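# Sort small circuit boards by length into two green bins

## Task

Put every small circuit board into one of the two green bins, with all the long boards together in one bin and all the short boards together in the other, and finish with both grippers released from the boards.

## Robot and tools

Robot: two 6-joint arms, left_arm and right_arm, each ending in a two-finger parallel gripper with a wrist camera. In the scene frame the left_arm base sits at (+0.041, +0.336, 0) m, turned about +10 degrees about z (quat_wxyz +0.996, 0, 0, +0.089). The right_arm base sits at (-0.026, -0.301, 0) m, turned about -7.5 degrees (quat_wxyz +0.998, 0, 0, -0.065).

Scene frame: origin on the table surface midway between the arms, +z up, +x pointing out across the table, +y toward left_arm. The arm names do not tell you which side of a picture something is on.

execute_actions(actions, pictures): actions holds zero or one item.
- Empty list []: no command; you get the current state back.
- Motion item {"rows": [...], "steps": n}: n is 1 to 15 (default 15), each step lasting 1/30 s. rows is a list of 1 to 15 rows; row k is applied on step k, and the final row repeats if there are fewer rows than steps. Every row has exactly 14 numbers covering both arms, even if only one arm should move: left waist, shoulder, elbow, wrist pitch, wrist yaw, wrist roll, left opening, then the same seven for right_arm. The six joint values are absolute target angles in radians, in the same convention as the Joint positions printout. Opening is an absolute command from -1 (closed) to +1 (fully open).
- Wait item {"steps": n} with no rows: n up to 300; sends nothing new and returns once n steps have gone by since the previous result.
- pictures (true/false) decides whether camera images come back; by default they do.
A rejected call moves nothing.

Joint ranges per arm (rad): waist -2.618 to 3.054, shoulder 0.000 to 3.142, elbow 0.000 to 3.142, wrist pitch -1.571 to 1.571, wrist yaw -1.571 to 1.571, wrist roll -2.094 to 2.094. A target more than 0.036 beyond a range end, and farther out than that joint currently is, gets the whole call refused. The true end may differ from the listed one by up to 0.036 either way; targets past it are clipped there, and the result then prints "joint sent to its limit" (possibly for an earlier, still-running action). Not seeing that line does not prove there is more room.

Speed limits: each step, a joint's target is held within a set lead of its measured angle: 0.202 rad waist, 0.258 shoulder, 0.238 elbow, 0.573 wrist pitch, 0.522 wrist yaw and wrist roll. If the targets would move the gripper over 70 mm from where it is measured, all of that arm's targets are pulled back proportionally. Large moves therefore need several calls.

Between calls the arms continue toward the last row sent, until everything nearly stops (slow or blocked counts as stopped) or any step is HELD; after that only a fresh action drives them further. Fingers already opening or closing finish their motion.

Result lines:
- State line "left_arm: … | right_arm: …": each gripper's end_effector_position (m) and end_effector_quat_wxyz in the scene frame. The printed position can be off from reality, more so when the arm is stretched far.
- Joint positions / Joint velocities: one block per arm, six joints (rad, rad/s) then the finger-pad gap (m, m/s; 0.094 m fully open).
- grip_measured: measured finger opening on the same -1..+1 scale you command; each gripper may read off by about 1 mm of opening, consistently within a scene. Away from the extremes, fingers go to where grip_measured would equal your command.
- "joint command not followed": a clearance check altered or blocked some joint targets; the rest of the row ran.
- HELD: marks steps where your row, or part of it, was not passed to the robot.
- MOTOR HOT (from 75 °C) and OVER-TEMPERATURE FAULT lines: see heat below.

Gripper geometry: fingers point along the gripper's +z axis and close along its y axis. end_effector_position is the point between the pads, about 1 cm short of the fingertips. To hold a board, keep the commanded opening below grip_measured: about 0.03 lower for a firm grip, less for a light one. Pad force tops out near 50 to 62 N (lower on some grippers) and drops for parts under about 2 mm thick; first contact can spike briefly.

zoom_image(camera, region): camera is cam_head_left, cam_head_right, cam_left_wrist or cam_right_wrist (all 504x504). region is [x0, y0, x1, y1] in pixels of that camera's latest image, origin top-left, at most 504 by 504. It returns an enlarged view and moves nothing. Calibration (K, distortion, T_world_to_cam) is given per camera; wrist camera poses follow their arm's joint readings, and all may be slightly off.

read_manual(section): only "licences"; returns licence text, no motion.

finished_scene(scene): pass the number of the current scene to end it for good; the result reports whether the goal was met, which must still hold afterward.

Cautions: never push or knock anything off the table. Keep the two arms from colliding or pressing on each other. Avoid dropping, slipping, slamming or shoving parts; brief external tugs on held parts or pushes on loose ones can happen, so grip firmly enough. Holding loads warms motors: at 90 °C the arm halts for 10 s, and at 100 °C it goes limp and falls, so do not hold loads longer than needed. Open the grippers at the end.

Each tool is called after ">>>" by a JSON object that holds its "name" and its "arguments".

## Session

>>> {"name": "execute_actions", "arguments": {"actions": []}}

Scene clock: 0.00 s of 6800.00 s.
left_arm: end_effector_position=(+0.3296, +0.3537, +0.3623) grip_measured=+1.000 end_effector_quat_wxyz=(+0.445, -0.498, +0.640, -0.381) | right_arm: end_effector_position=(+0.3414, -0.0709, +0.3181) grip_measured=+1.000 end_effector_quat_wxyz=(-0.463, +0.714, -0.448, +0.274)
Joint positions: left_arm=[ 0.021  0.817  1.118 -0.629  0.234 -1.29   0.094] | right_arm=[ 0.735  1.346  1.293 -0.384  0.117 -1.49   0.094]
Joint velocities: left_arm=[-0.012 -0.012 -0.012  0.007 -0.037 -0.022  0.   ] | right_arm=[-0.002 -0.012  0.002 -0.051 -0.037 -0.007  0.   ]

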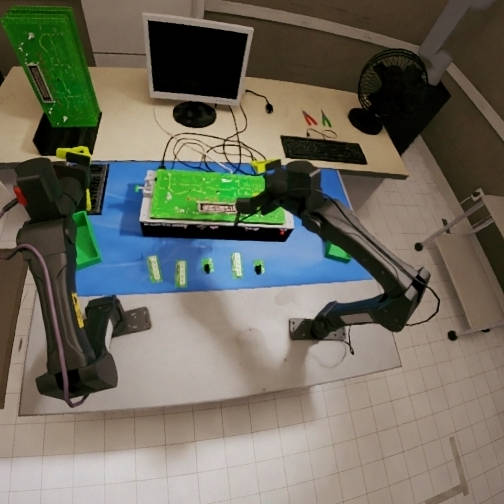

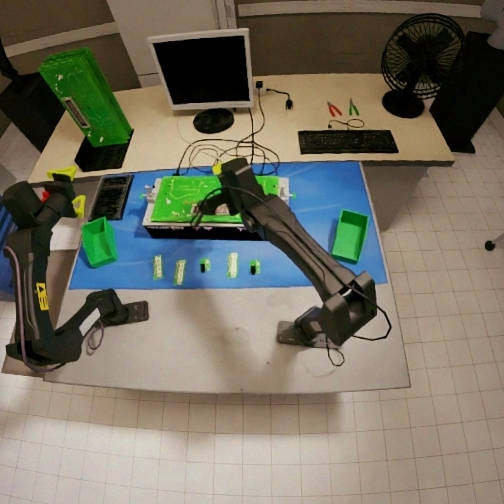

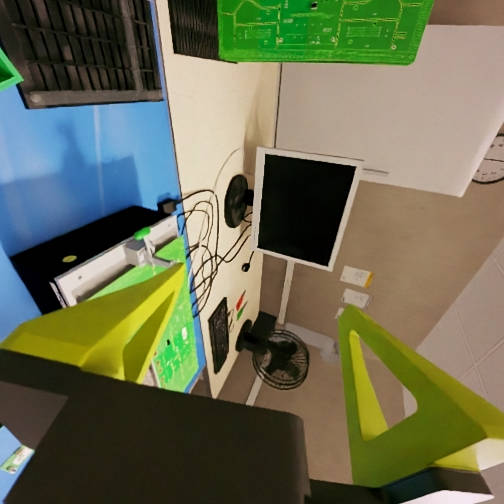

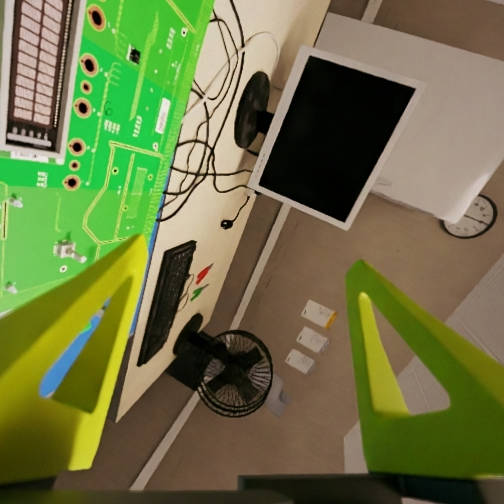

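>>> {"name": "zoom_image", "arguments": {"camera": "cam_head_right", "region": [60, 190, 380, 310]}}

>>> {"name": "zoom_image", "arguments": {"camera": "cam_head_left", "region": [130, 240, 280, 300]}}

Region (60, 190, 380, 310) of cam_head_right's 504x504 image, scaled by 1.575, with more detail than that image has; it fills the top 189 rows of this view, and the rest is white.

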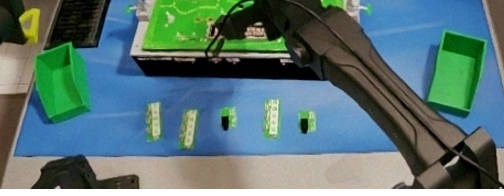

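Region (130, 240, 280, 300) of cam_head_left's 504x504 image, scaled by 3.360, with more detail than that image has; it fills the top 202 rows of this view, and the rest is white.

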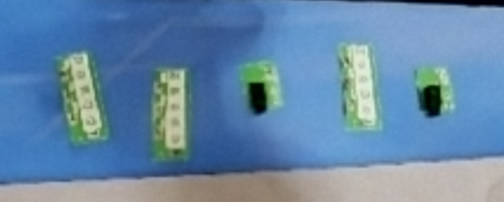

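>>> {"name": "execute_actions", "arguments": {"actions": [{"rows":[[-0.69,1.278,1.027,-1.32,0,-0.51,0.3,0.802,1.5,1.384,-1.281,0,0.67,0.3]]}], "pictures": false}}

>>> {"name": "execute_actions", "arguments": {"actions": [{"steps":30}], "pictures": false}}

>>> {"name": "execute_actions", "arguments": {"actions": [{"rows":[[-0.69,1.278,1.027,-1.32,0,-0.51,0.3,0.802,1.674,1.384,-1.281,0,0.67,0.3]]}], "pictures": false}}

>>> {"name": "execute_actions", "arguments": {"actions": [{"steps":25}]}}

Scene clock: 7.17 s of 6800.00 s.
left_arm: end_effector_position=(+0.2450, +0.2313, +0.1180) grip_measured=+0.303 end_effector_quat_wxyz=(+0.037, -0.092, +0.994, -0.047) | right_arm: end_effector_position=(+0.2162, -0.1130, +0.1588) grip_measured=+0.302 end_effector_quat_wxyz=(+0.099, -0.432, +0.896, +0.015)
Joint positions: left_arm=[-0.626  1.3    1.027 -1.185  0.043 -0.635  0.061] | right_arm=[ 0.795  1.517  1.356 -1.21   0.014 -0.235  0.061]
Joint velocities: left_arm=[-1.643  0.105 -0.159 -0.799  0.051  0.769 -0.   ] | right_arm=[ 0.017 -0.007  0.002 -0.418 -0.022  2.747 -0.001]
Steps of this call (steps 1 to 90: nothing new was sent; then 3.67 s passed at rest; steps 91 to 105: all 15 steps of this action). Readings (joint positions):
91: left_arm=[0.008 0.826 1.117 -0.648 0.217 -1.262] | right_arm=[0.739 1.357 1.306 -0.428 0.111 -1.440]
92: left_arm=[-0.019 0.842 1.117 -0.675 0.199 -1.222] | right_arm=[0.748 1.377 1.331 -0.493 0.100 -1.372]
94: left_arm=[-0.078 0.902 1.115 -0.753 0.170 -1.144] | right_arm=[0.769 1.424 1.354 -0.617 0.076 -1.237]
98: left_arm=[-0.210 1.065 1.095 -0.913 0.117 -0.964] | right_arm=[0.791 1.499 1.356 -0.928 0.039 -0.916]
105: the state above

Scene clock: 8.17 s of 6800.00 s.
left_arm: end_effector_position=(+0.2135, +0.2374, +0.1161) grip_measured=+0.303 end_effector_quat_wxyz=(-0.007, -0.001, +1.000, -0.004) | right_arm: end_effector_position=(+0.2047, -0.1198, +0.1565) grip_measured=+0.302 end_effector_quat_wxyz=(+0.059, -0.003, +0.997, +0.043)
Joint positions: left_arm=[-0.694  1.298  1.024 -1.305  0.014 -0.518  0.061] | right_arm=[ 0.795  1.517  1.356 -1.264  0.004  0.659  0.061]
Joint velocities: left_arm=[ 0.002 -0.012 -0.002  0.007  0.037  0.051  0.   ] | right_arm=[-0.012 -0.002  0.012 -0.051  0.037  0.066 -0.   ]
Steps of this call (steps 1 to 30: the robot went on to your last target). Readings (joint positions):
1: left_arm=[-0.669 1.301 1.024 -1.211 0.043 -0.610] | right_arm=[0.795 1.517 1.356 -1.223 0.013 -0.137]
2: left_arm=[-0.689 1.299 1.024 -1.233 0.043 -0.590] | right_arm=[0.795 1.517 1.356 -1.232 0.011 -0.040]
4: left_arm=[-0.694 1.298 1.024 -1.262 0.035 -0.564] | right_arm=[0.795 1.517 1.356 -1.245 0.010 0.156]
8: left_arm=[-0.694 1.298 1.024 -1.289 0.022 -0.537] | right_arm=[0.795 1.517 1.356 -1.258 0.007 0.452]
30: the state above

Scene clock: 8.67 s of 6800.00 s.
left_arm: end_effector_position=(+0.2135, +0.2374, +0.1161) grip_measured=+0.303 end_effector_quat_wxyz=(-0.007, -0.001, +1.000, -0.004) | right_arm: end_effector_position=(+0.2086, -0.1167, +0.1115) grip_measured=+0.302 end_effector_quat_wxyz=(-0.009, -0.002, +1.000, -0.009)
Joint positions: left_arm=[-0.694  1.298  1.024 -1.305  0.014 -0.518  0.061] | right_arm=[ 0.795  1.697  1.375 -1.274  0.004  0.66   0.061]
Joint velocities: left_arm=[-0.002  0.002 -0.012  0.022  0.051  0.081 -0.   ] | right_arm=[-0.002 -0.012 -0.002 -0.037 -0.037 -0.066 -0.   ]
Steps of this call (steps 1 to 15: all 15 steps of this action). Readings (joint positions):
1: left_arm=[-0.694 1.298 1.024 -1.305 0.014 -0.518] | right_arm=[0.795 1.533 1.362 -1.272 0.004 0.659]
2: left_arm=[-0.694 1.298 1.024 -1.305 0.014 -0.518] | right_arm=[0.795 1.562 1.374 -1.278 0.004 0.659]
4: left_arm=[-0.694 1.298 1.024 -1.305 0.014 -0.518] | right_arm=[0.795 1.634 1.378 -1.274 0.004 0.660]
8: left_arm=[-0.694 1.298 1.024 -1.305 0.014 -0.518] | right_arm=[0.795 1.700 1.375 -1.274 0.004 0.660]
15: the state above

Scene clock: 9.50 s of 6800.00 s.
left_arm: end_effector_position=(+0.2135, +0.2374, +0.1161) grip_measured=+0.303 end_effector_quat_wxyz=(-0.007, -0.001, +1.000, -0.004) | right_arm: end_effector_position=(+0.2086, -0.1167, +0.1115) grip_measured=+0.302 end_effector_quat_wxyz=(-0.009, -0.002, +1.000, -0.009)
Joint positions: left_arm=[-0.694  1.298  1.024 -1.305  0.014 -0.518  0.061] | right_arm=[ 0.795  1.697  1.375 -1.274  0.004  0.66   0.061]
Joint velocities: left_arm=[-0.017 -0.002 -0.007  0.007 -0.007 -0.007 -0.   ] | right_arm=[-0.002  0.007  0.007 -0.007 -0.051 -0.022 -0.   ]
Steps of this call (steps 1 to 15: the robot went on to your last target; steps 16 to 25: nothing new was sent). Readings (joint positions):
1: left_arm=[-0.694 1.298 1.024 -1.305 0.014 -0.518] | right_arm=[0.795 1.697 1.375 -1.274 0.004 0.660]
2: left_arm=[-0.694 1.298 1.024 -1.305 0.014 -0.518] | right_arm=[0.795 1.697 1.375 -1.274 0.004 0.660]
4: left_arm=[-0.694 1.298 1.024 -1.305 0.014 -0.518] | right_arm=[0.795 1.697 1.375 -1.274 0.004 0.660]
8: left_arm=[-0.694 1.298 1.024 -1.305 0.014 -0.518] | right_arm=[0.795 1.697 1.375 -1.274 0.004 0.660]
25: the state above
All arms were judged still, so your last target was given up. Only a new action makes them travel on or press farther. Fingers that are still opening or closing keep moving.
camera_calibration (this result's frames):
cam_left_wrist: T_world_to_cam=[[0.254046, -0.965289, -0.0606461, 0.190057], [-0.787359, -0.24282, 0.566661, 0.186046], [-0.561717, -0.0962077, -0.821716, 0.366205], [0, 0, 0, 1]] pos_world=[0.303905, 0.263868, 0.207019]
cam_right_wrist: T_world_to_cam=[[0.180696, -0.98304, 0.0313278, -0.157229], [-0.638939, -0.0931109, 0.763601, 0.0457566], [-0.747734, -0.157996, -0.644927, 0.311725], [0, 0, 0, 1]] pos_world=[0.290734, -0.101051, 0.171026]

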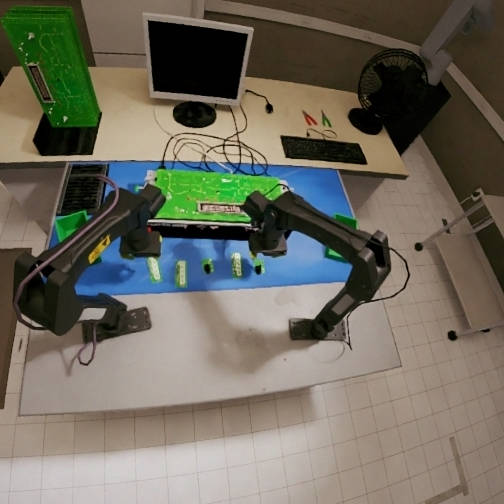

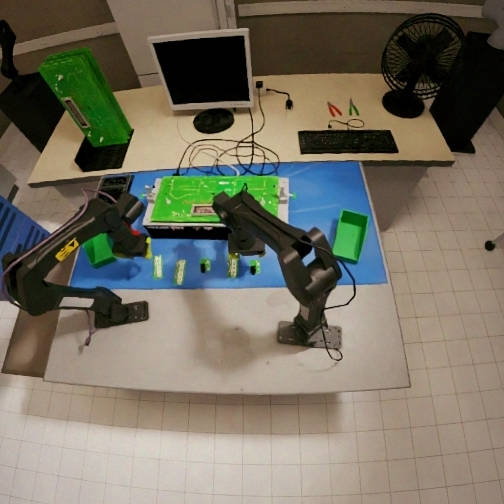

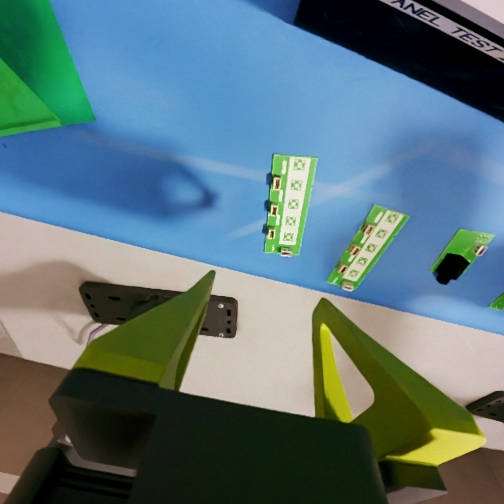

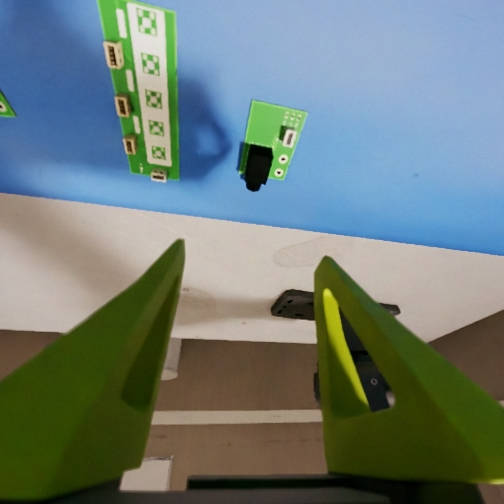

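>>> {"name": "execute_actions", "arguments": {"actions": [{"rows":[[-0.762,1.40,0.772,-0.91,0,-0.815,0.3,0.735,1.71,1.085,-0.91,0,0.58,0.3]]}], "pictures": false}}

>>> {"name": "execute_actions", "arguments": {"actions": [{"steps":15}]}}

Scene clock: 13.27 s of 6800.00 s.
left_arm: end_effector_position=(+0.2119, +0.2241, +0.0300) grip_measured=+0.303 end_effector_quat_wxyz=(-0.012, -0.109, +0.994, +0.003) | right_arm: end_effector_position=(+0.2069, -0.1365, +0.0283) grip_measured=+0.302 end_effector_quat_wxyz=(-0.014, -0.007, +1.000, -0.006)
Joint positions: left_arm=[-0.756  1.416  0.763 -0.941  0.01  -0.795  0.061] | right_arm=[ 0.737  1.731  1.071 -0.941 -0.006  0.592  0.061]
Joint velocities: left_arm=[ 0.002 -0.002 -0.007  0.125  0.022 -0.154 -0.   ] | right_arm=[-0.012 -0.002 -0.007  0.081  0.007 -0.022  0.   ]
Steps of this call (steps 1 to 90: nothing new was sent; then 0.27 s passed at rest; steps 91 to 105: all 15 steps of this action). Readings (joint positions):
91: left_arm=[-0.701 1.301 1.001 -1.267 0.010 -0.554] | right_arm=[0.789 1.690 1.340 -1.223 0.001 0.650]
92: left_arm=[-0.718 1.308 0.952 -1.193 0.007 -0.600] | right_arm=[0.778 1.679 1.273 -1.141 -0.001 0.637]
94: left_arm=[-0.747 1.361 0.847 -1.083 0.008 -0.673] | right_arm=[0.751 1.694 1.151 -1.054 -0.001 0.620]
98: left_arm=[-0.756 1.416 0.763 -1.009 0.010 -0.752] | right_arm=[0.737 1.732 1.071 -0.999 -0.008 0.603]
105: the state above

Scene clock: 13.77 s of 6800.00 s.
left_arm: end_effector_position=(+0.2150, +0.2221, +0.0299) grip_measured=+0.303 end_effector_quat_wxyz=(-0.007, -0.114, +0.993, -0.001) | right_arm: end_effector_position=(+0.2092, -0.1349, +0.0282) grip_measured=+0.302 end_effector_quat_wxyz=(-0.009, -0.008, +1.000, -0.002)
Joint positions: left_arm=[-0.756  1.416  0.763 -0.927  0.01  -0.806  0.061] | right_arm=[ 0.737  1.731  1.071 -0.929 -0.006  0.59   0.061]
Joint velocities: left_arm=[-0.007 -0.007 -0.007  0.007 -0.051  0.007 -0.   ] | right_arm=[ 0.002 -0.012  0.002  0.037 -0.007 -0.022 -0.   ]
Steps of this call (steps 1 to 15: the robot went on to your last target). Readings (joint positions):
1: left_arm=[-0.756 1.416 0.763 -0.938 0.010 -0.798] | right_arm=[0.737 1.731 1.071 -0.938 -0.006 0.592]
2: left_arm=[-0.756 1.416 0.763 -0.935 0.010 -0.799] | right_arm=[0.737 1.731 1.071 -0.936 -0.006 0.591]
4: left_arm=[-0.756 1.416 0.763 -0.932 0.010 -0.802] | right_arm=[0.737 1.731 1.071 -0.933 -0.006 0.591]
8: left_arm=[-0.756 1.416 0.763 -0.928 0.010 -0.805] | right_arm=[0.737 1.731 1.071 -0.930 -0.006 0.590]
15: the state above
camera_calibration (this result's frames):
cam_left_wrist: T_world_to_cam=[[0.463616, -0.883504, -0.0669397, 0.106693], [-0.712324, -0.416586, 0.564846, 0.25485], [-0.52693, -0.214189, -0.822477, 0.313566], [0, 0, 0, 1]] pos_world=[0.297298, 0.267593, 0.121091]
cam_right_wrist: T_world_to_cam=[[0.193224, -0.980995, 0.0177087, -0.174538], [-0.637195, -0.111741, 0.762559, 0.105265], [-0.746088, -0.158629, -0.646676, 0.255237], [0, 0, 0, 1]] pos_world=[0.291228, -0.118971, 0.0878758]

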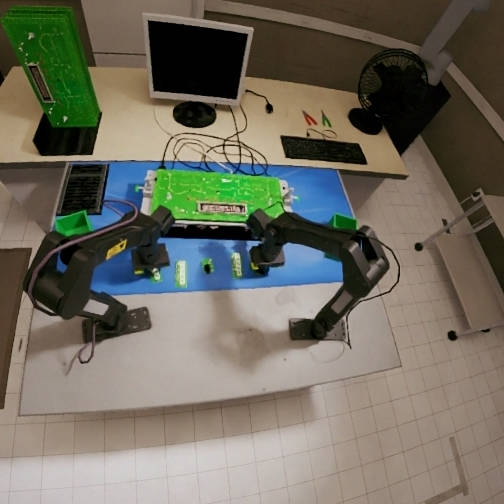

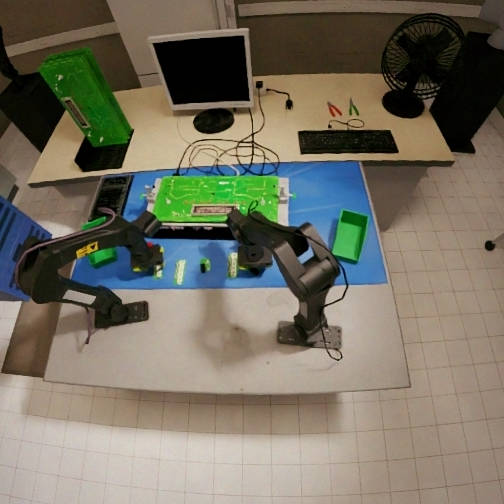

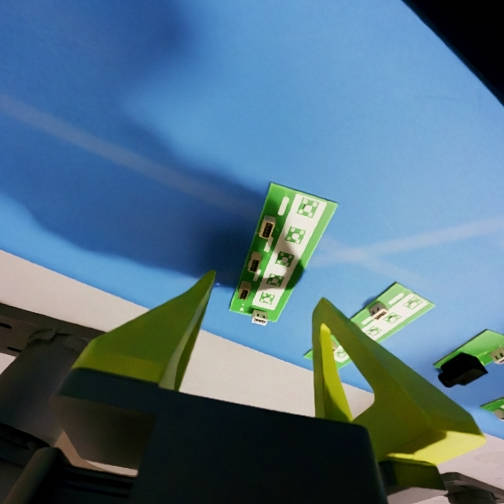

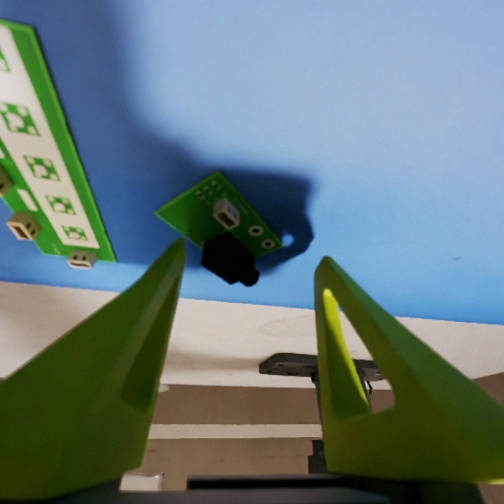

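>>> {"name": "execute_actions", "arguments": {"actions": [{"rows":[[-0.775,1.42,0.75,-0.86,0,-0.815,0.3,0.75,1.71,1.14,-0.95,0,0.4,0.3],[-0.775,1.42,0.75,-0.86,0,-0.815,0.3,0.75,1.71,1.14,-0.95,0,0.4,0.3],[-0.775,1.42,0.75,-0.86,0,-0.815,0.3,0.75,1.71,1.14,-0.95,0,0.4,0.3],[-0.775,1.42,0.75,-0.86,0,-0.815,0.3,0.75,1.71,1.14,-0.95,0,0.4,0.3],[-0.775,1.42,0.75,-0.86,0,-0.815,0.3,0.786,1.71,1.14,-0.95,0,-0.15,0.3],[-0.775,1.42,0.75,-0.86,0,-0.815,0.3,0.786,1.71,1.14,-0.95,0,-0.15,0.3],[-0.775,1.42,0.75,-0.86,0,-0.815,0.3,0.786,1.71,1.14,-0.95,0,-0.15,0.3],[-0.775,1.443,0.726,-0.812,0,-0.815,0.3,0.786,1.71,1.14,-0.95,0,-0.15,0.3]]}], "pictures": false}}

>>> {"name": "execute_actions", "arguments": {"actions": [{"steps":20}]}}

Scene clock: 17.40 s of 6800.00 s.
left_arm: end_effector_position=(+0.2244, +0.2131, +0.0221) grip_measured=+0.303 end_effector_quat_wxyz=(+0.012, -0.109, +0.994, -0.017) | right_arm: end_effector_position=(+0.2105, -0.1182, +0.0384) grip_measured=+0.302 end_effector_quat_wxyz=(+0.004, -0.358, +0.934, +0.003)
Joint positions: left_arm=[-0.768  1.434  0.743 -0.84   0.01  -0.808  0.061] | right_arm=[ 0.782  1.731  1.115 -0.946 -0.005 -0.08   0.061]
Joint velocities: left_arm=[-0.012  0.007  0.007  0.081 -0.007 -0.007  0.   ] | right_arm=[-0.012 -0.002 -0.002 -0.037 -0.095 -0.374 -0.   ]
Steps of this call (steps 1 to 15: the robot went on to your last target; steps 16 to 90: nothing new was sent; then 0.13 s passed at rest; steps 91 to 105: all 15 steps of this action). Readings (joint positions):
91: left_arm=[-0.758 1.416 0.763 -0.922 0.010 -0.808] | right_arm=[0.737 1.731 1.077 -0.934 -0.006 0.564]
92: left_arm=[-0.761 1.416 0.763 -0.915 0.010 -0.808] | right_arm=[0.738 1.731 1.085 -0.939 -0.006 0.533]
94: left_arm=[-0.766 1.416 0.763 -0.899 0.010 -0.808] | right_arm=[0.740 1.731 1.106 -0.946 -0.008 0.488]
98: left_arm=[-0.768 1.417 0.761 -0.879 0.010 -0.808] | right_arm=[0.773 1.731 1.115 -0.946 -0.005 0.149]
105: the state above

Scene clock: 18.07 s of 6800.00 s.
left_arm: end_effector_position=(+0.2266, +0.2116, +0.0222) grip_measured=+0.303 end_effector_quat_wxyz=(+0.016, -0.109, +0.994, -0.020) | right_arm: end_effector_position=(+0.2105, -0.1182, +0.0384) grip_measured=+0.302 end_effector_quat_wxyz=(+0.004, -0.385, +0.923, +0.003)
Joint positions: left_arm=[-0.768  1.434  0.743 -0.829  0.01  -0.808  0.061] | right_arm=[ 0.782  1.731  1.115 -0.946 -0.005 -0.139  0.061]
Joint velocities: left_arm=[ 0.007 -0.007 -0.017 -0.007  0.022  0.037 -0.   ] | right_arm=[ 0.002  0.007 -0.012 -0.007 -0.037 -0.125 -0.   ]
Steps of this call (steps 1 to 20: the robot went on to your last target). Readings (joint positions):
1: left_arm=[-0.768 1.434 0.743 -0.838 0.010 -0.808] | right_arm=[0.782 1.731 1.115 -0.946 -0.005 -0.093]
2: left_arm=[-0.768 1.434 0.743 -0.835 0.010 -0.808] | right_arm=[0.782 1.731 1.115 -0.946 -0.005 -0.102]
4: left_arm=[-0.768 1.434 0.743 -0.832 0.010 -0.808] | right_arm=[0.782 1.731 1.115 -0.946 -0.005 -0.116]
8: left_arm=[-0.768 1.434 0.743 -0.830 0.010 -0.808] | right_arm=[0.782 1.731 1.115 -0.946 -0.005 -0.130]
20: the state above
camera_calibration (this result's frames):
cam_left_wrist: T_world_to_cam=[[0.457222, -0.889228, -0.0148485, 0.0929892], [-0.743932, -0.391556, 0.541524, 0.265562], [-0.487353, -0.236551, -0.840554, 0.307273], [0, 0, 0, 1]] pos_world=[0.304793, 0.259357, 0.115852]
cam_right_wrist: T_world_to_cam=[[0.823502, -0.567122, 0.0147205, -0.242282], [-0.3881, -0.544243, 0.743759, -0.00266172], [-0.413791, -0.6182, -0.668285, 0.141952], [0, 0, 0, 1]] pos_world=[0.257225, -0.0510972, 0.100411]

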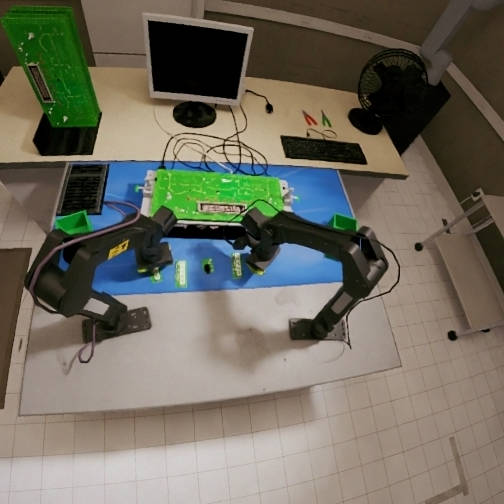

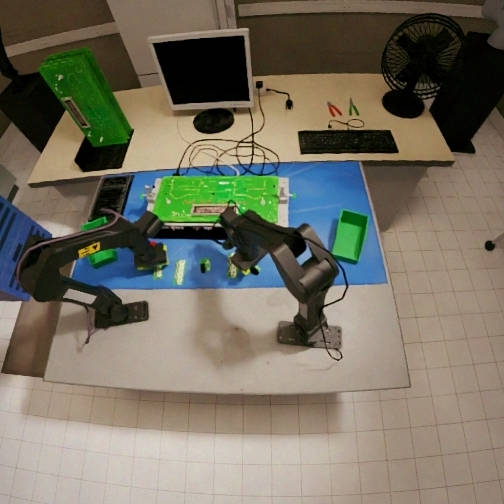

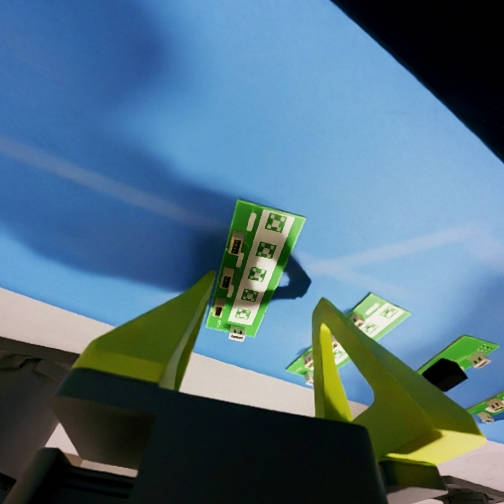

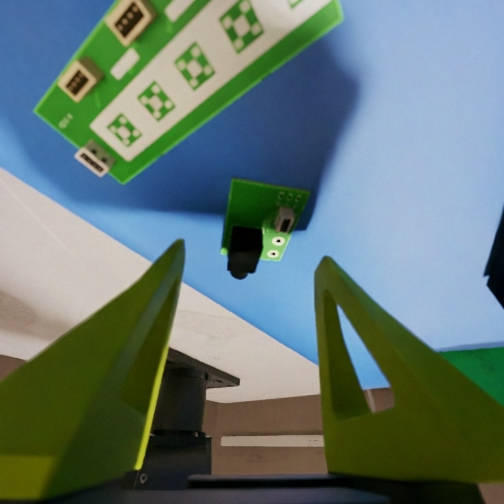

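>>> {"name": "execute_actions", "arguments": {"actions": [{"rows":[[-0.775,1.45,0.715,-0.812,0,-0.815,0.3,0.786,1.745,1.085,-0.91,0,-0.15,0.3],[-0.775,1.45,0.715,-0.812,0,-0.815,0.3,0.786,1.745,1.085,-0.91,0,-0.15,0.3],[-0.775,1.45,0.715,-0.812,0,-0.815,0.3,0.786,1.745,1.085,-0.91,0,-0.15,0.3],[-0.775,1.456,0.708,-0.812,0,-0.815,0.3,0.786,1.752,1.07,-0.88,0,-0.15,0.3],[-0.775,1.456,0.708,-0.812,0,-0.815,0.3,0.786,1.752,1.07,-0.88,0,-0.15,0.3],[-0.775,1.456,0.708,-0.812,0,-0.815,0.3,0.786,1.752,1.07,-0.88,0,-0.15,0.3],[-0.775,1.462,0.703,-0.812,0,-0.815,0.3,0.786,1.76,1.054,-0.86,0,-0.15,0.3],[-0.775,1.462,0.703,-0.812,0,-0.815,0.3,0.786,1.76,1.054,-0.86,0,-0.15,0.3],[-0.775,1.462,0.703,-0.812,0,-0.815,0.3,0.786,1.76,1.054,-0.86,0,-0.15,0.3],[-0.775,1.469,0.699,-0.812,0,-0.815,0.3,0.786,1.767,1.038,-0.84,0,-0.15,0.3],[-0.775,1.469,0.699,-0.812,0,-0.815,0.3,0.786,1.767,1.038,-0.84,0,-0.15,0.3],[-0.775,1.469,0.699,-0.812,0,-0.815,0.3,0.786,1.767,1.038,-0.84,0,-0.15,0.3],[-0.775,1.469,0.699,-0.812,0,-0.815,0.3,0.786,1.773,1.022,-0.826,0,-0.15,0.3]]}], "pictures": false}}

>>> {"name": "execute_actions", "arguments": {"actions": [{"steps":15}]}}

Scene clock: 20.70 s of 6800.00 s.
left_arm: end_effector_position=(+0.2189, +0.2167, +0.0127) grip_measured=+0.303 end_effector_quat_wxyz=(+0.002, -0.110, +0.994, -0.008) | right_arm: end_effector_position=(+0.2027, -0.1244, +0.0164) grip_measured=+0.301 end_effector_quat_wxyz=(-0.011, -0.386, +0.923, -0.001)
Joint positions: left_arm=[-0.768  1.454  0.719 -0.823  0.01  -0.809  0.061] | right_arm=[ 0.782  1.759  1.053 -0.888 -0.003 -0.14   0.061]
Joint velocities: left_arm=[-0.007  0.012  0.007  0.007 -0.022  0.066 -0.   ] | right_arm=[ 0.017  0.007 -0.002 -0.066 -0.022  0.007 -0.002]
Steps of this call (steps 1 to 15: the robot went on to your last target; steps 16 to 64: nothing new was sent; steps 65 to 79: all 15 steps of this action). Readings (joint positions):
65: left_arm=[-0.768 1.434 0.743 -0.828 0.010 -0.808] | right_arm=[0.782 1.731 1.113 -0.943 -0.005 -0.140]
66: left_arm=[-0.768 1.434 0.743 -0.828 0.010 -0.808] | right_arm=[0.782 1.732 1.107 -0.937 -0.005 -0.140]
68: left_arm=[-0.768 1.434 0.741 -0.827 0.010 -0.808] | right_arm=[0.782 1.737 1.095 -0.930 -0.005 -0.140]
72: left_arm=[-0.768 1.445 0.727 -0.824 0.010 -0.808] | right_arm=[0.782 1.752 1.069 -0.906 -0.005 -0.140]
79: the state above

Scene clock: 21.20 s of 6800.00 s.
left_arm: end_effector_position=(+0.2189, +0.2167, +0.0127) grip_measured=+0.303 end_effector_quat_wxyz=(+0.002, -0.110, +0.994, -0.008) | right_arm: end_effector_position=(+0.2027, -0.1244, +0.0164) grip_measured=+0.301 end_effector_quat_wxyz=(-0.011, -0.386, +0.923, -0.001)
Joint positions: left_arm=[-0.768  1.454  0.719 -0.823  0.01  -0.809  0.061] | right_arm=[ 0.782  1.759  1.053 -0.888 -0.003 -0.14   0.061]
Joint velocities: left_arm=[ 0.012 -0.012  0.017 -0.037  0.051 -0.007 -0.001] | right_arm=[ 0.002 -0.002 -0.002  0.022 -0.037  0.022  0.001]
Steps of this call (steps 1 to 15: the robot went on to your last target). Readings (joint positions):
1: left_arm=[-0.768 1.454 0.719 -0.823 0.010 -0.809] | right_arm=[0.782 1.759 1.053 -0.888 -0.003 -0.140]
2: left_arm=[-0.768 1.454 0.719 -0.823 0.010 -0.809] | right_arm=[0.782 1.759 1.053 -0.888 -0.003 -0.140]
4: left_arm=[-0.768 1.454 0.719 -0.823 0.010 -0.809] | right_arm=[0.782 1.759 1.053 -0.888 -0.003 -0.140]
8: left_arm=[-0.768 1.454 0.719 -0.823 0.010 -0.809] | right_arm=[0.782 1.759 1.053 -0.888 -0.003 -0.140]
15: the state above
All arms were judged still, so your last target was given up. Only a new action makes them travel on or press farther. Fingers that are still opening or closing keep moving.
camera_calibration (this result's frames):
cam_left_wrist: T_world_to_cam=[[0.45687, -0.88822, -0.0483264, 0.101242], [-0.725909, -0.403681, 0.556864, 0.265396], [-0.514126, -0.219334, -0.829196, 0.298708], [0, 0, 0, 1]] pos_world=[0.299973, 0.262577, 0.104791]
cam_right_wrist: T_world_to_cam=[[0.824413, -0.565955, 0.00617548, -0.23892], [-0.368963, -0.529121, 0.764132, 0.00502581], [-0.429197, -0.632239, -0.64503, 0.121191], [0, 0, 0, 1]] pos_world=[0.250838, -0.0559372, 0.075807]

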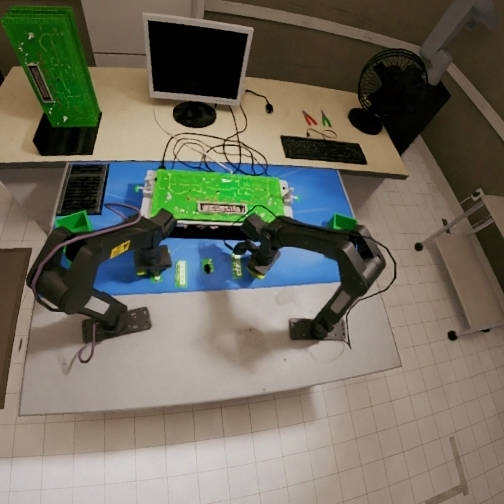

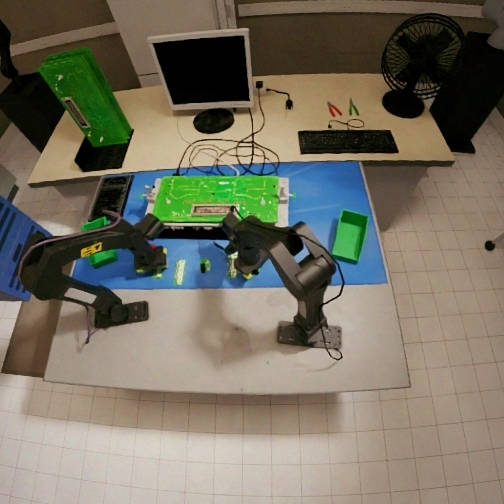

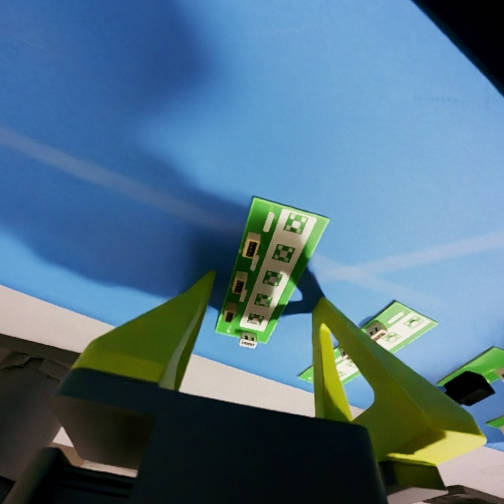

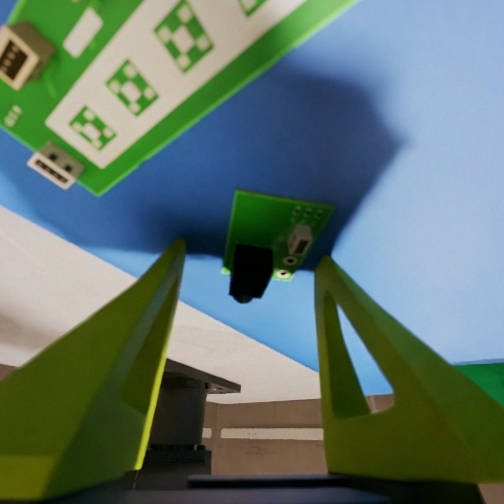

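>>> {"name": "execute_actions", "arguments": {"actions": [{"rows":[[-0.775,1.478,0.688,-0.80,0,-0.815,0.3,0.786,1.765,1.045,-0.88,0,-0.15,0.0],[-0.775,1.478,0.688,-0.80,0,-0.815,0.3,0.786,1.765,1.045,-0.88,0,-0.15,-0.1],[-0.775,1.478,0.688,-0.80,0,-0.815,0.3,0.786,1.765,1.045,-0.88,0,-0.15,-0.15],[-0.775,1.478,0.688,-0.80,0,-0.815,0.3,0.786,1.765,1.045,-0.88,0,-0.15,-0.2],[-0.775,1.478,0.688,-0.80,0,-0.815,0.3,0.786,1.765,1.045,-0.88,0,-0.15,-0.25],[-0.775,1.478,0.688,-0.80,0,-0.815,0.3,0.786,1.765,1.045,-0.88,0,-0.15,-0.3],[-0.775,1.478,0.688,-0.80,0,-0.815,0.3,0.786,1.765,1.045,-0.88,0,-0.15,-0.35],[-0.775,1.478,0.688,-0.80,0,-0.815,0.3,0.786,1.765,1.045,-0.88,0,-0.15,-0.45]]}], "pictures": false}}

Scene clock: 23.13 s of 6800.00 s.
left_arm: end_effector_position=(+0.2189, +0.2167, +0.0127) grip_measured=+0.303 end_effector_quat_wxyz=(+0.002, -0.110, +0.994, -0.008) | right_arm: end_effector_position=(+0.2032, -0.1252, +0.0164) grip_measured=-0.378 end_effector_quat_wxyz=(-0.011, -0.386, +0.922, -0.004)
Joint positions: left_arm=[-0.768  1.454  0.719 -0.823  0.01  -0.809  0.061] | right_arm=[ 0.782  1.759  1.053 -0.888  0.003 -0.141  0.029]
Joint velocities: left_arm=[-0.017 -0.002 -0.002 -0.066 -0.007  0.022 -0.   ] | right_arm=[ 0.002 -0.012  0.007 -0.022 -0.022 -0.051 -0.001]
Steps of this call (steps 1 to 43: nothing new was sent; steps 44 to 58: all 15 steps of this action). Readings (joint positions):
44: left_arm=[-0.768 1.454 0.719 -0.823 0.010 -0.809] | right_arm=[0.782 1.759 1.053 -0.888 0.002 -0.140]
45: left_arm=[-0.768 1.454 0.719 -0.823 0.010 -0.809] | right_arm=[0.782 1.759 1.053 -0.888 0.003 -0.140]
47: left_arm=[-0.768 1.454 0.719 -0.823 0.010 -0.809] | right_arm=[0.782 1.759 1.053 -0.888 0.003 -0.140]
51: left_arm=[-0.768 1.454 0.719 -0.823 0.010 -0.809] | right_arm=[0.782 1.759 1.053 -0.888 0.003 -0.141]
58: the state above

Left is in contact too. Close it.

>>> {"name": "execute_actions", "arguments": {"actions": [{"rows":[[-0.775,1.462,0.71,-0.82,0,-0.815,0.0,0.786,1.765,1.045,-0.88,0,-0.15,-0.42],[-0.775,1.462,0.71,-0.82,0,-0.815,-0.1,0.786,1.765,1.045,-0.88,0,-0.15,-0.42],[-0.775,1.462,0.71,-0.82,0,-0.815,-0.2,0.786,1.765,1.045,-0.88,0,-0.15,-0.42],[-0.775,1.462,0.71,-0.82,0,-0.815,-0.25,0.786,1.765,1.045,-0.88,0,-0.15,-0.42],[-0.775,1.462,0.71,-0.82,0,-0.815,-0.3,0.786,1.765,1.045,-0.88,0,-0.15,-0.42],[-0.775,1.462,0.71,-0.82,0,-0.815,-0.35,0.786,1.765,1.045,-0.88,0,-0.15,-0.42],[-0.775,1.462,0.71,-0.82,0,-0.815,-0.43,0.786,1.765,1.045,-0.88,0,-0.15,-0.42]],"steps":12}], "pictures": false}}

>>> {"name": "execute_actions", "arguments": {"actions": [{"rows":[[-0.775,1.42,0.78,-0.92,0,-0.815,-0.43,0.786,1.73,1.12,-0.95,0,-0.15,-0.42],[-0.775,1.42,0.78,-0.92,0,-0.815,-0.43,0.786,1.73,1.12,-0.95,0,-0.15,-0.42],[-0.775,1.42,0.78,-0.92,0,-0.815,-0.43,0.786,1.73,1.12,-0.95,0,-0.15,-0.42],[-0.775,1.42,0.78,-0.92,0,-0.815,-0.43,0.786,1.73,1.12,-0.95,0,-0.15,-0.42],[-0.775,1.37,0.9,-1.1,0,-0.815,-0.43,0.786,1.69,1.25,-1.13,0,-0.15,-0.42],[-0.775,1.37,0.9,-1.1,0,-0.815,-0.43,0.786,1.69,1.25,-1.13,0,-0.15,-0.42],[-0.775,1.37,0.9,-1.1,0,-0.815,-0.43,0.786,1.69,1.25,-1.13,0,-0.15,-0.42],[-0.775,1.37,0.9,-1.1,0,-0.815,-0.43,0.786,1.69,1.25,-1.13,0,-0.15,-0.42],[-0.775,1.32,1.1,-1.34,0,-0.815,-0.43,0.786,1.65,1.42,-1.33,0,-0.15,-0.42]]}], "pictures": false}}

>>> {"name": "execute_actions", "arguments": {"actions": [{"steps":12}]}}

Scene clock: 26.17 s of 6800.00 s.
left_arm: end_effector_position=(+0.2189, +0.2164, +0.0127) grip_measured=-0.351 end_effector_quat_wxyz=(+0.002, -0.109, +0.994, -0.009) | right_arm: end_effector_position=(+0.2032, -0.1252, +0.0164) grip_measured=-0.378 end_effector_quat_wxyz=(-0.011, -0.386, +0.922, -0.004)
Joint positions: left_arm=[-0.768  1.454  0.719 -0.823  0.011 -0.809  0.03 ] | right_arm=[ 0.782  1.759  1.053 -0.888  0.003 -0.141  0.029]
Joint velocities: left_arm=[ 0.007  0.007 -0.012  0.022 -0.007 -0.081 -0.001] | right_arm=[-0.002  0.007  0.027  0.007  0.007  0.037 -0.   ]
Steps of this call (steps 1 to 15: the robot went on to your last target; steps 16 to 79: nothing new was sent; steps 80 to 91: all 12 steps of this action). Readings (joint positions):
80: left_arm=[-0.768 1.454 0.719 -0.823 0.011 -0.809] | right_arm=[0.782 1.759 1.053 -0.888 0.003 -0.141]
81: left_arm=[-0.768 1.454 0.719 -0.823 0.011 -0.809] | right_arm=[0.782 1.759 1.053 -0.888 0.003 -0.141]
83: left_arm=[-0.768 1.454 0.719 -0.823 0.011 -0.809] | right_arm=[0.782 1.759 1.053 -0.888 0.003 -0.141]
87: left_arm=[-0.768 1.454 0.719 -0.823 0.011 -0.809] | right_arm=[0.782 1.759 1.053 -0.888 0.003 -0.141]
91: the state above

Scene clock: 26.67 s of 6800.00 s.
left_arm: end_effector_position=(+0.2371, +0.2042, +0.1324) grip_measured=-0.351 end_effector_quat_wxyz=(+0.043, -0.109, +0.992, -0.044) | right_arm: end_effector_position=(+0.2272, -0.1069, +0.1356) grip_measured=-0.378 end_effector_quat_wxyz=(+0.051, -0.385, +0.921, +0.012)
Joint positions: left_arm=[-0.768  1.319  1.097 -1.227  0.012 -0.809  0.03 ] | right_arm=[ 0.782  1.65   1.414 -1.23   0.003 -0.141  0.029]
Joint velocities: left_arm=[ 0.002 -0.115  0.032 -0.447 -0.022 -0.066 -0.   ] | right_arm=[-0.002 -0.144  0.056 -0.505 -0.022 -0.022 -0.   ]
Steps of this call (steps 1 to 15: all 15 steps of this action). Readings (joint positions):
1: left_arm=[-0.768 1.453 0.724 -0.832 0.011 -0.809] | right_arm=[0.782 1.758 1.061 -0.896 0.003 -0.141]
2: left_arm=[-0.768 1.451 0.732 -0.850 0.011 -0.809] | right_arm=[0.782 1.758 1.071 -0.907 0.003 -0.141]
4: left_arm=[-0.768 1.445 0.746 -0.870 0.011 -0.809] | right_arm=[0.782 1.755 1.089 -0.915 0.003 -0.141]
8: left_arm=[-0.768 1.402 0.853 -0.997 0.011 -0.809] | right_arm=[0.782 1.728 1.205 -1.031 0.003 -0.141]
15: the state above

Scene clock: 27.07 s of 6800.00 s.
left_arm: end_effector_position=(+0.2184, +0.2167, +0.1308) grip_measured=-0.351 end_effector_quat_wxyz=(+0.008, -0.110, +0.994, -0.015) | right_arm: end_effector_position=(+0.2116, -0.1188, +0.1341) grip_measured=-0.378 end_effector_quat_wxyz=(+0.012, -0.386, +0.922, +0.002)
Joint positions: left_arm=[-0.768  1.318  1.097 -1.318  0.012 -0.809  0.03 ] | right_arm=[ 0.782  1.651  1.414 -1.309  0.003 -0.141  0.029]
Joint velocities: left_arm=[-0.002 -0.002  0.002 -0.081 -0.007 -0.095 -0.   ] | right_arm=[-0.012  0.002 -0.007 -0.051  0.037 -0.022  0.   ]
Steps of this call (steps 1 to 12: the robot went on to your last target). Readings (joint positions):
1: left_arm=[-0.768 1.318 1.097 -1.245 0.012 -0.809] | right_arm=[0.782 1.648 1.414 -1.246 0.003 -0.141]
2: left_arm=[-0.768 1.318 1.097 -1.263 0.012 -0.809] | right_arm=[0.782 1.649 1.414 -1.261 0.003 -0.141]
4: left_arm=[-0.768 1.318 1.097 -1.287 0.012 -0.809] | right_arm=[0.782 1.651 1.414 -1.283 0.003 -0.141]
8: left_arm=[-0.768 1.318 1.097 -1.310 0.012 -0.809] | right_arm=[0.782 1.651 1.414 -1.302 0.003 -0.141]
12: the state above
camera_calibration (this result's frames):
cam_left_wrist: T_world_to_cam=[[0.457769, -0.888503, -0.03177, 0.104871], [-0.733836, -0.397774, 0.550691, 0.200555], [-0.501928, -0.228775, -0.834105, 0.396347], [0, 0, 0, 1]] pos_world=[0.298105, 0.263628, 0.223483]
cam_right_wrist: T_world_to_cam=[[0.824162, -0.565722, 0.0267401, -0.246522], [-0.399533, -0.547291, 0.735422, -0.0705535], [-0.40141, -0.616791, -0.677081, 0.204759], [0, 0, 0, 1]] pos_world=[0.257178, -0.0517823, 0.197117]

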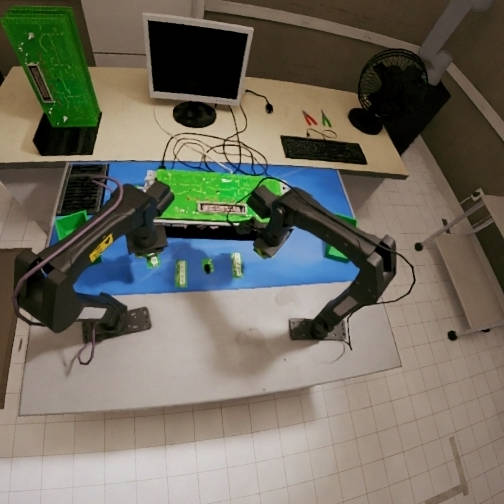

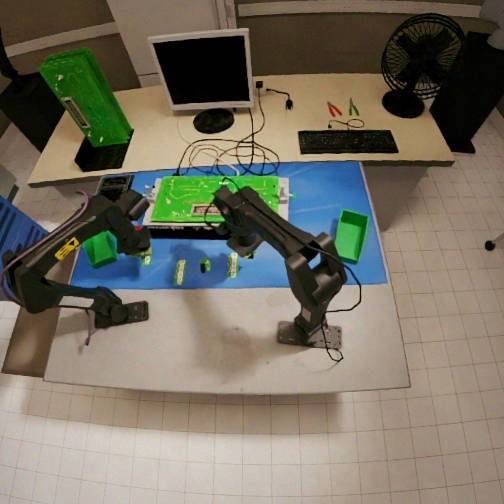

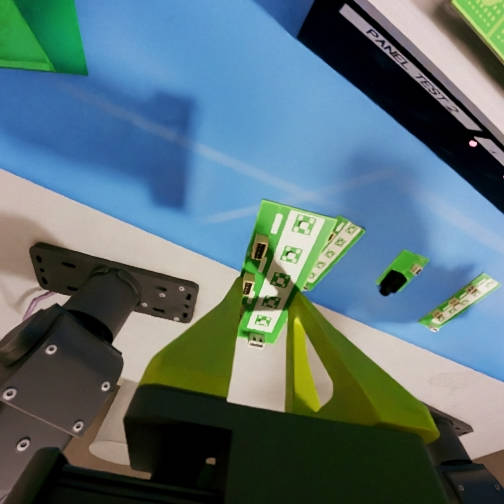

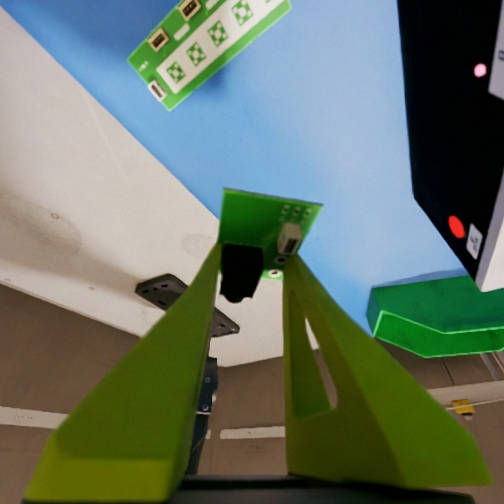

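>>> {"name": "execute_actions", "arguments": {"actions": [{"rows":[[-0.3,1.4,1.2,-1.35,0,-0.4,-0.43,0.25,1.65,1.43,-1.33,0,-0.15,-0.42]],"steps":12}], "pictures": false}}

>>> {"name": "execute_actions", "arguments": {"actions": [{"rows":[[0.29,1.64,1.43,-1.34,0,0.07,-0.43,-0.329,1.8,1.65,-1.4,0,-0.15,-0.42]],"steps":12}], "pictures": false}}

>>> {"name": "execute_actions", "arguments": {"actions": [{"rows":[[0.29,1.64,1.43,-1.34,0,0.07,-0.43,-0.329,2.04,1.93,-1.44,0,-0.15,-0.42]]}], "pictures": false}}

>>> {"name": "execute_actions", "arguments": {"actions": [{"steps":10}]}}

Scene clock: 29.33 s of 6800.00 s.
left_arm: end_effector_position=(+0.2702, +0.3107, +0.1342) grip_measured=-0.351 end_effector_quat_wxyz=(+0.006, -0.160, +0.987, -0.002) | right_arm: end_effector_position=(+0.2710, -0.2727, +0.1341) grip_measured=-0.378 end_effector_quat_wxyz=(+0.010, -0.121, +0.993, -0.007)
Joint positions: left_arm=[-0.294  1.401  1.176 -1.333  0.001 -0.437  0.03 ] | right_arm=[ 0.23   1.651  1.414 -1.313  0.015 -0.143  0.029]
Joint velocities: left_arm=[ 0.007  0.012 -0.002 -0.081 -0.007  0.168  0.   ] | right_arm=[ 0.139  0.007 -0.007  0.007 -0.051  0.037  0.   ]
Steps of this call (steps 1 to 30: the robot went on to your last target; steps 31 to 56: nothing new was sent; steps 57 to 68: all 12 steps of this action). Readings (joint positions):
57: left_arm=[-0.742 1.328 1.108 -1.334 0.024 -0.750] | right_arm=[0.762 1.651 1.414 -1.313 -0.009 -0.142]
58: left_arm=[-0.680 1.348 1.132 -1.344 0.029 -0.680] | right_arm=[0.716 1.651 1.414 -1.313 -0.019 -0.143]
60: left_arm=[-0.536 1.384 1.168 -1.334 0.025 -0.580] | right_arm=[0.579 1.651 1.414 -1.313 -0.017 -0.143]
64: left_arm=[-0.309 1.401 1.176 -1.329 0.004 -0.480] | right_arm=[0.301 1.651 1.414 -1.313 -0.003 -0.143]
68: the state above

Scene clock: 29.73 s of 6800.00 s.
left_arm: end_effector_position=(+0.3000, +0.4794, +0.1302) grip_measured=-0.351 end_effector_quat_wxyz=(-0.000, -0.235, +0.972, +0.005) | right_arm: end_effector_position=(+0.2733, -0.4645, +0.1392) grip_measured=-0.378 end_effector_quat_wxyz=(+0.007, +0.174, +0.985, -0.011)
Joint positions: left_arm=[ 0.317  1.658  1.406 -1.317 -0.01   0.02   0.03 ] | right_arm=[-0.364  1.817  1.628 -1.362  0.018 -0.144  0.029]
Joint velocities: left_arm=[ 0.056  0.007  0.017 -0.081 -0.051  0.256  0.001] | right_arm=[-0.066 -0.007 -0.002 -0.154  0.081  0.007  0.   ]
Steps of this call (steps 1 to 12: all 12 steps of this action). Readings (joint positions):
1: left_arm=[-0.272 1.427 1.204 -1.359 0.012 -0.371] | right_arm=[0.214 1.672 1.447 -1.345 0.001 -0.143]
2: left_arm=[-0.224 1.480 1.266 -1.386 0.019 -0.296] | right_arm=[0.174 1.713 1.512 -1.379 -0.011 -0.144]
4: left_arm=[-0.101 1.584 1.370 -1.357 0.022 -0.170] | right_arm=[0.053 1.778 1.603 -1.363 -0.015 -0.144]
8: left_arm=[0.176 1.657 1.406 -1.310 0.017 -0.031] | right_arm=[-0.224 1.816 1.628 -1.351 -0.009 -0.144]
12: the state above

Scene clock: 30.23 s of 6800.00 s.
left_arm: end_effector_position=(+0.3011, +0.4713, +0.1302) grip_measured=-0.351 end_effector_quat_wxyz=(-0.005, -0.205, +0.979, +0.000) | right_arm: end_effector_position=(+0.3261, -0.4768, +0.1230) grip_measured=-0.378 end_effector_quat_wxyz=(-0.005, +0.159, +0.987, -0.002)
Joint positions: left_arm=[ 0.294  1.658  1.406 -1.328 -0.003  0.061  0.03 ] | right_arm=[-0.333  2.063  1.903 -1.42   0.007 -0.144  0.029]
Joint velocities: left_arm=[ 0.002 -0.007 -0.017 -0.037 -0.051  0.081  0.   ] | right_arm=[-0.007 -0.002  0.007  0.022 -0.007  0.051  0.001]
Steps of this call (steps 1 to 15: all 15 steps of this action). Readings (joint positions):
1: left_arm=[0.315 1.658 1.406 -1.320 -0.010 0.028] | right_arm=[-0.363 1.848 1.669 -1.403 0.018 -0.144]
2: left_arm=[0.309 1.658 1.406 -1.321 -0.009 0.035] | right_arm=[-0.356 1.904 1.753 -1.443 0.017 -0.144]
4: left_arm=[0.299 1.658 1.406 -1.324 -0.006 0.045] | right_arm=[-0.343 2.003 1.872 -1.421 0.013 -0.144]
8: left_arm=[0.294 1.658 1.406 -1.327 -0.003 0.056] | right_arm=[-0.333 2.062 1.898 -1.410 0.008 -0.144]
15: the state above

Scene clock: 30.57 s of 6800.00 s.
left_arm: end_effector_position=(+0.3010, +0.4713, +0.1302) grip_measured=-0.351 end_effector_quat_wxyz=(-0.005, -0.204, +0.979, +0.000) | right_arm: end_effector_position=(+0.3256, -0.4765, +0.1230) grip_measured=-0.378 end_effector_quat_wxyz=(-0.007, +0.159, +0.987, -0.002)
Joint positions: left_arm=[ 0.294  1.658  1.406 -1.328 -0.003  0.063  0.03 ] | right_arm=[-0.333  2.063  1.903 -1.422  0.007 -0.144  0.029]
Joint velocities: left_arm=[-0.012 -0.002  0.002 -0.037  0.037 -0.022 -0.   ] | right_arm=[ 0.007 -0.002 -0.002  0.007  0.007 -0.037 -0.   ]
Steps of this call (steps 1 to 10: the robot went on to your last target). Readings (joint positions):
1: left_arm=[0.294 1.658 1.406 -1.328 -0.003 0.061] | right_arm=[-0.333 2.063 1.903 -1.421 0.007 -0.144]
2: left_arm=[0.294 1.658 1.406 -1.328 -0.003 0.062] | right_arm=[-0.333 2.063 1.903 -1.421 0.007 -0.144]
4: left_arm=[0.294 1.658 1.406 -1.328 -0.003 0.062] | right_arm=[-0.333 2.063 1.903 -1.421 0.007 -0.144]
8: left_arm=[0.294 1.658 1.406 -1.328 -0.003 0.062] | right_arm=[-0.333 2.063 1.903 -1.422 0.007 -0.144]
10: the state above
camera_calibration (this result's frames):
cam_left_wrist: T_world_to_cam=[[0.615901, -0.784728, -0.0697672, 0.201589], [-0.626243, -0.541388, 0.560997, 0.39672], [-0.478002, -0.301827, -0.824872, 0.521639], [0, 0, 0, 1]] pos_world=[0.373629, 0.530417, 0.221791]
cam_right_wrist: T_world_to_cam=[[-0.141094, -0.989812, 0.0191197, -0.429408], [-0.642393, 0.106232, 0.758977, 0.174945], [-0.753275, 0.0948048, -0.650837, 0.472775], [0, 0, 0, 1]] pos_world=[0.407926, -0.488439, 0.18313]

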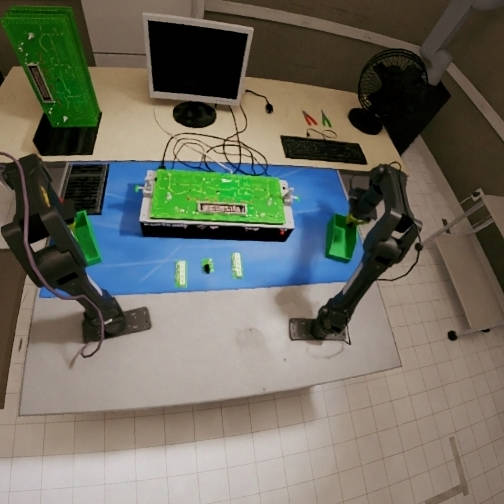

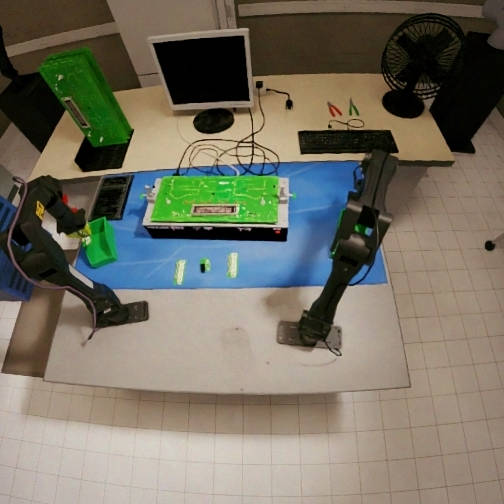

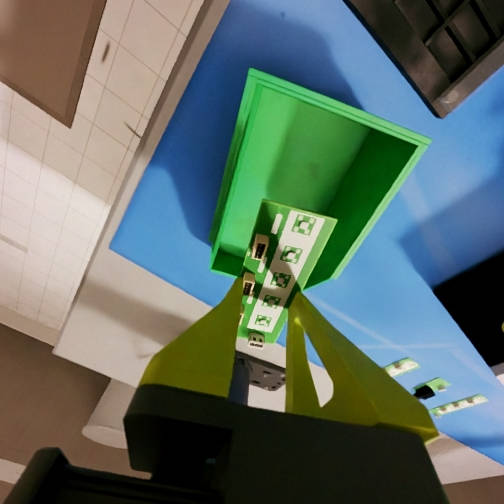

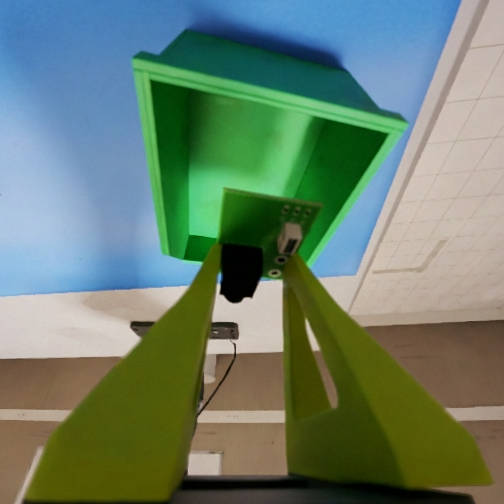

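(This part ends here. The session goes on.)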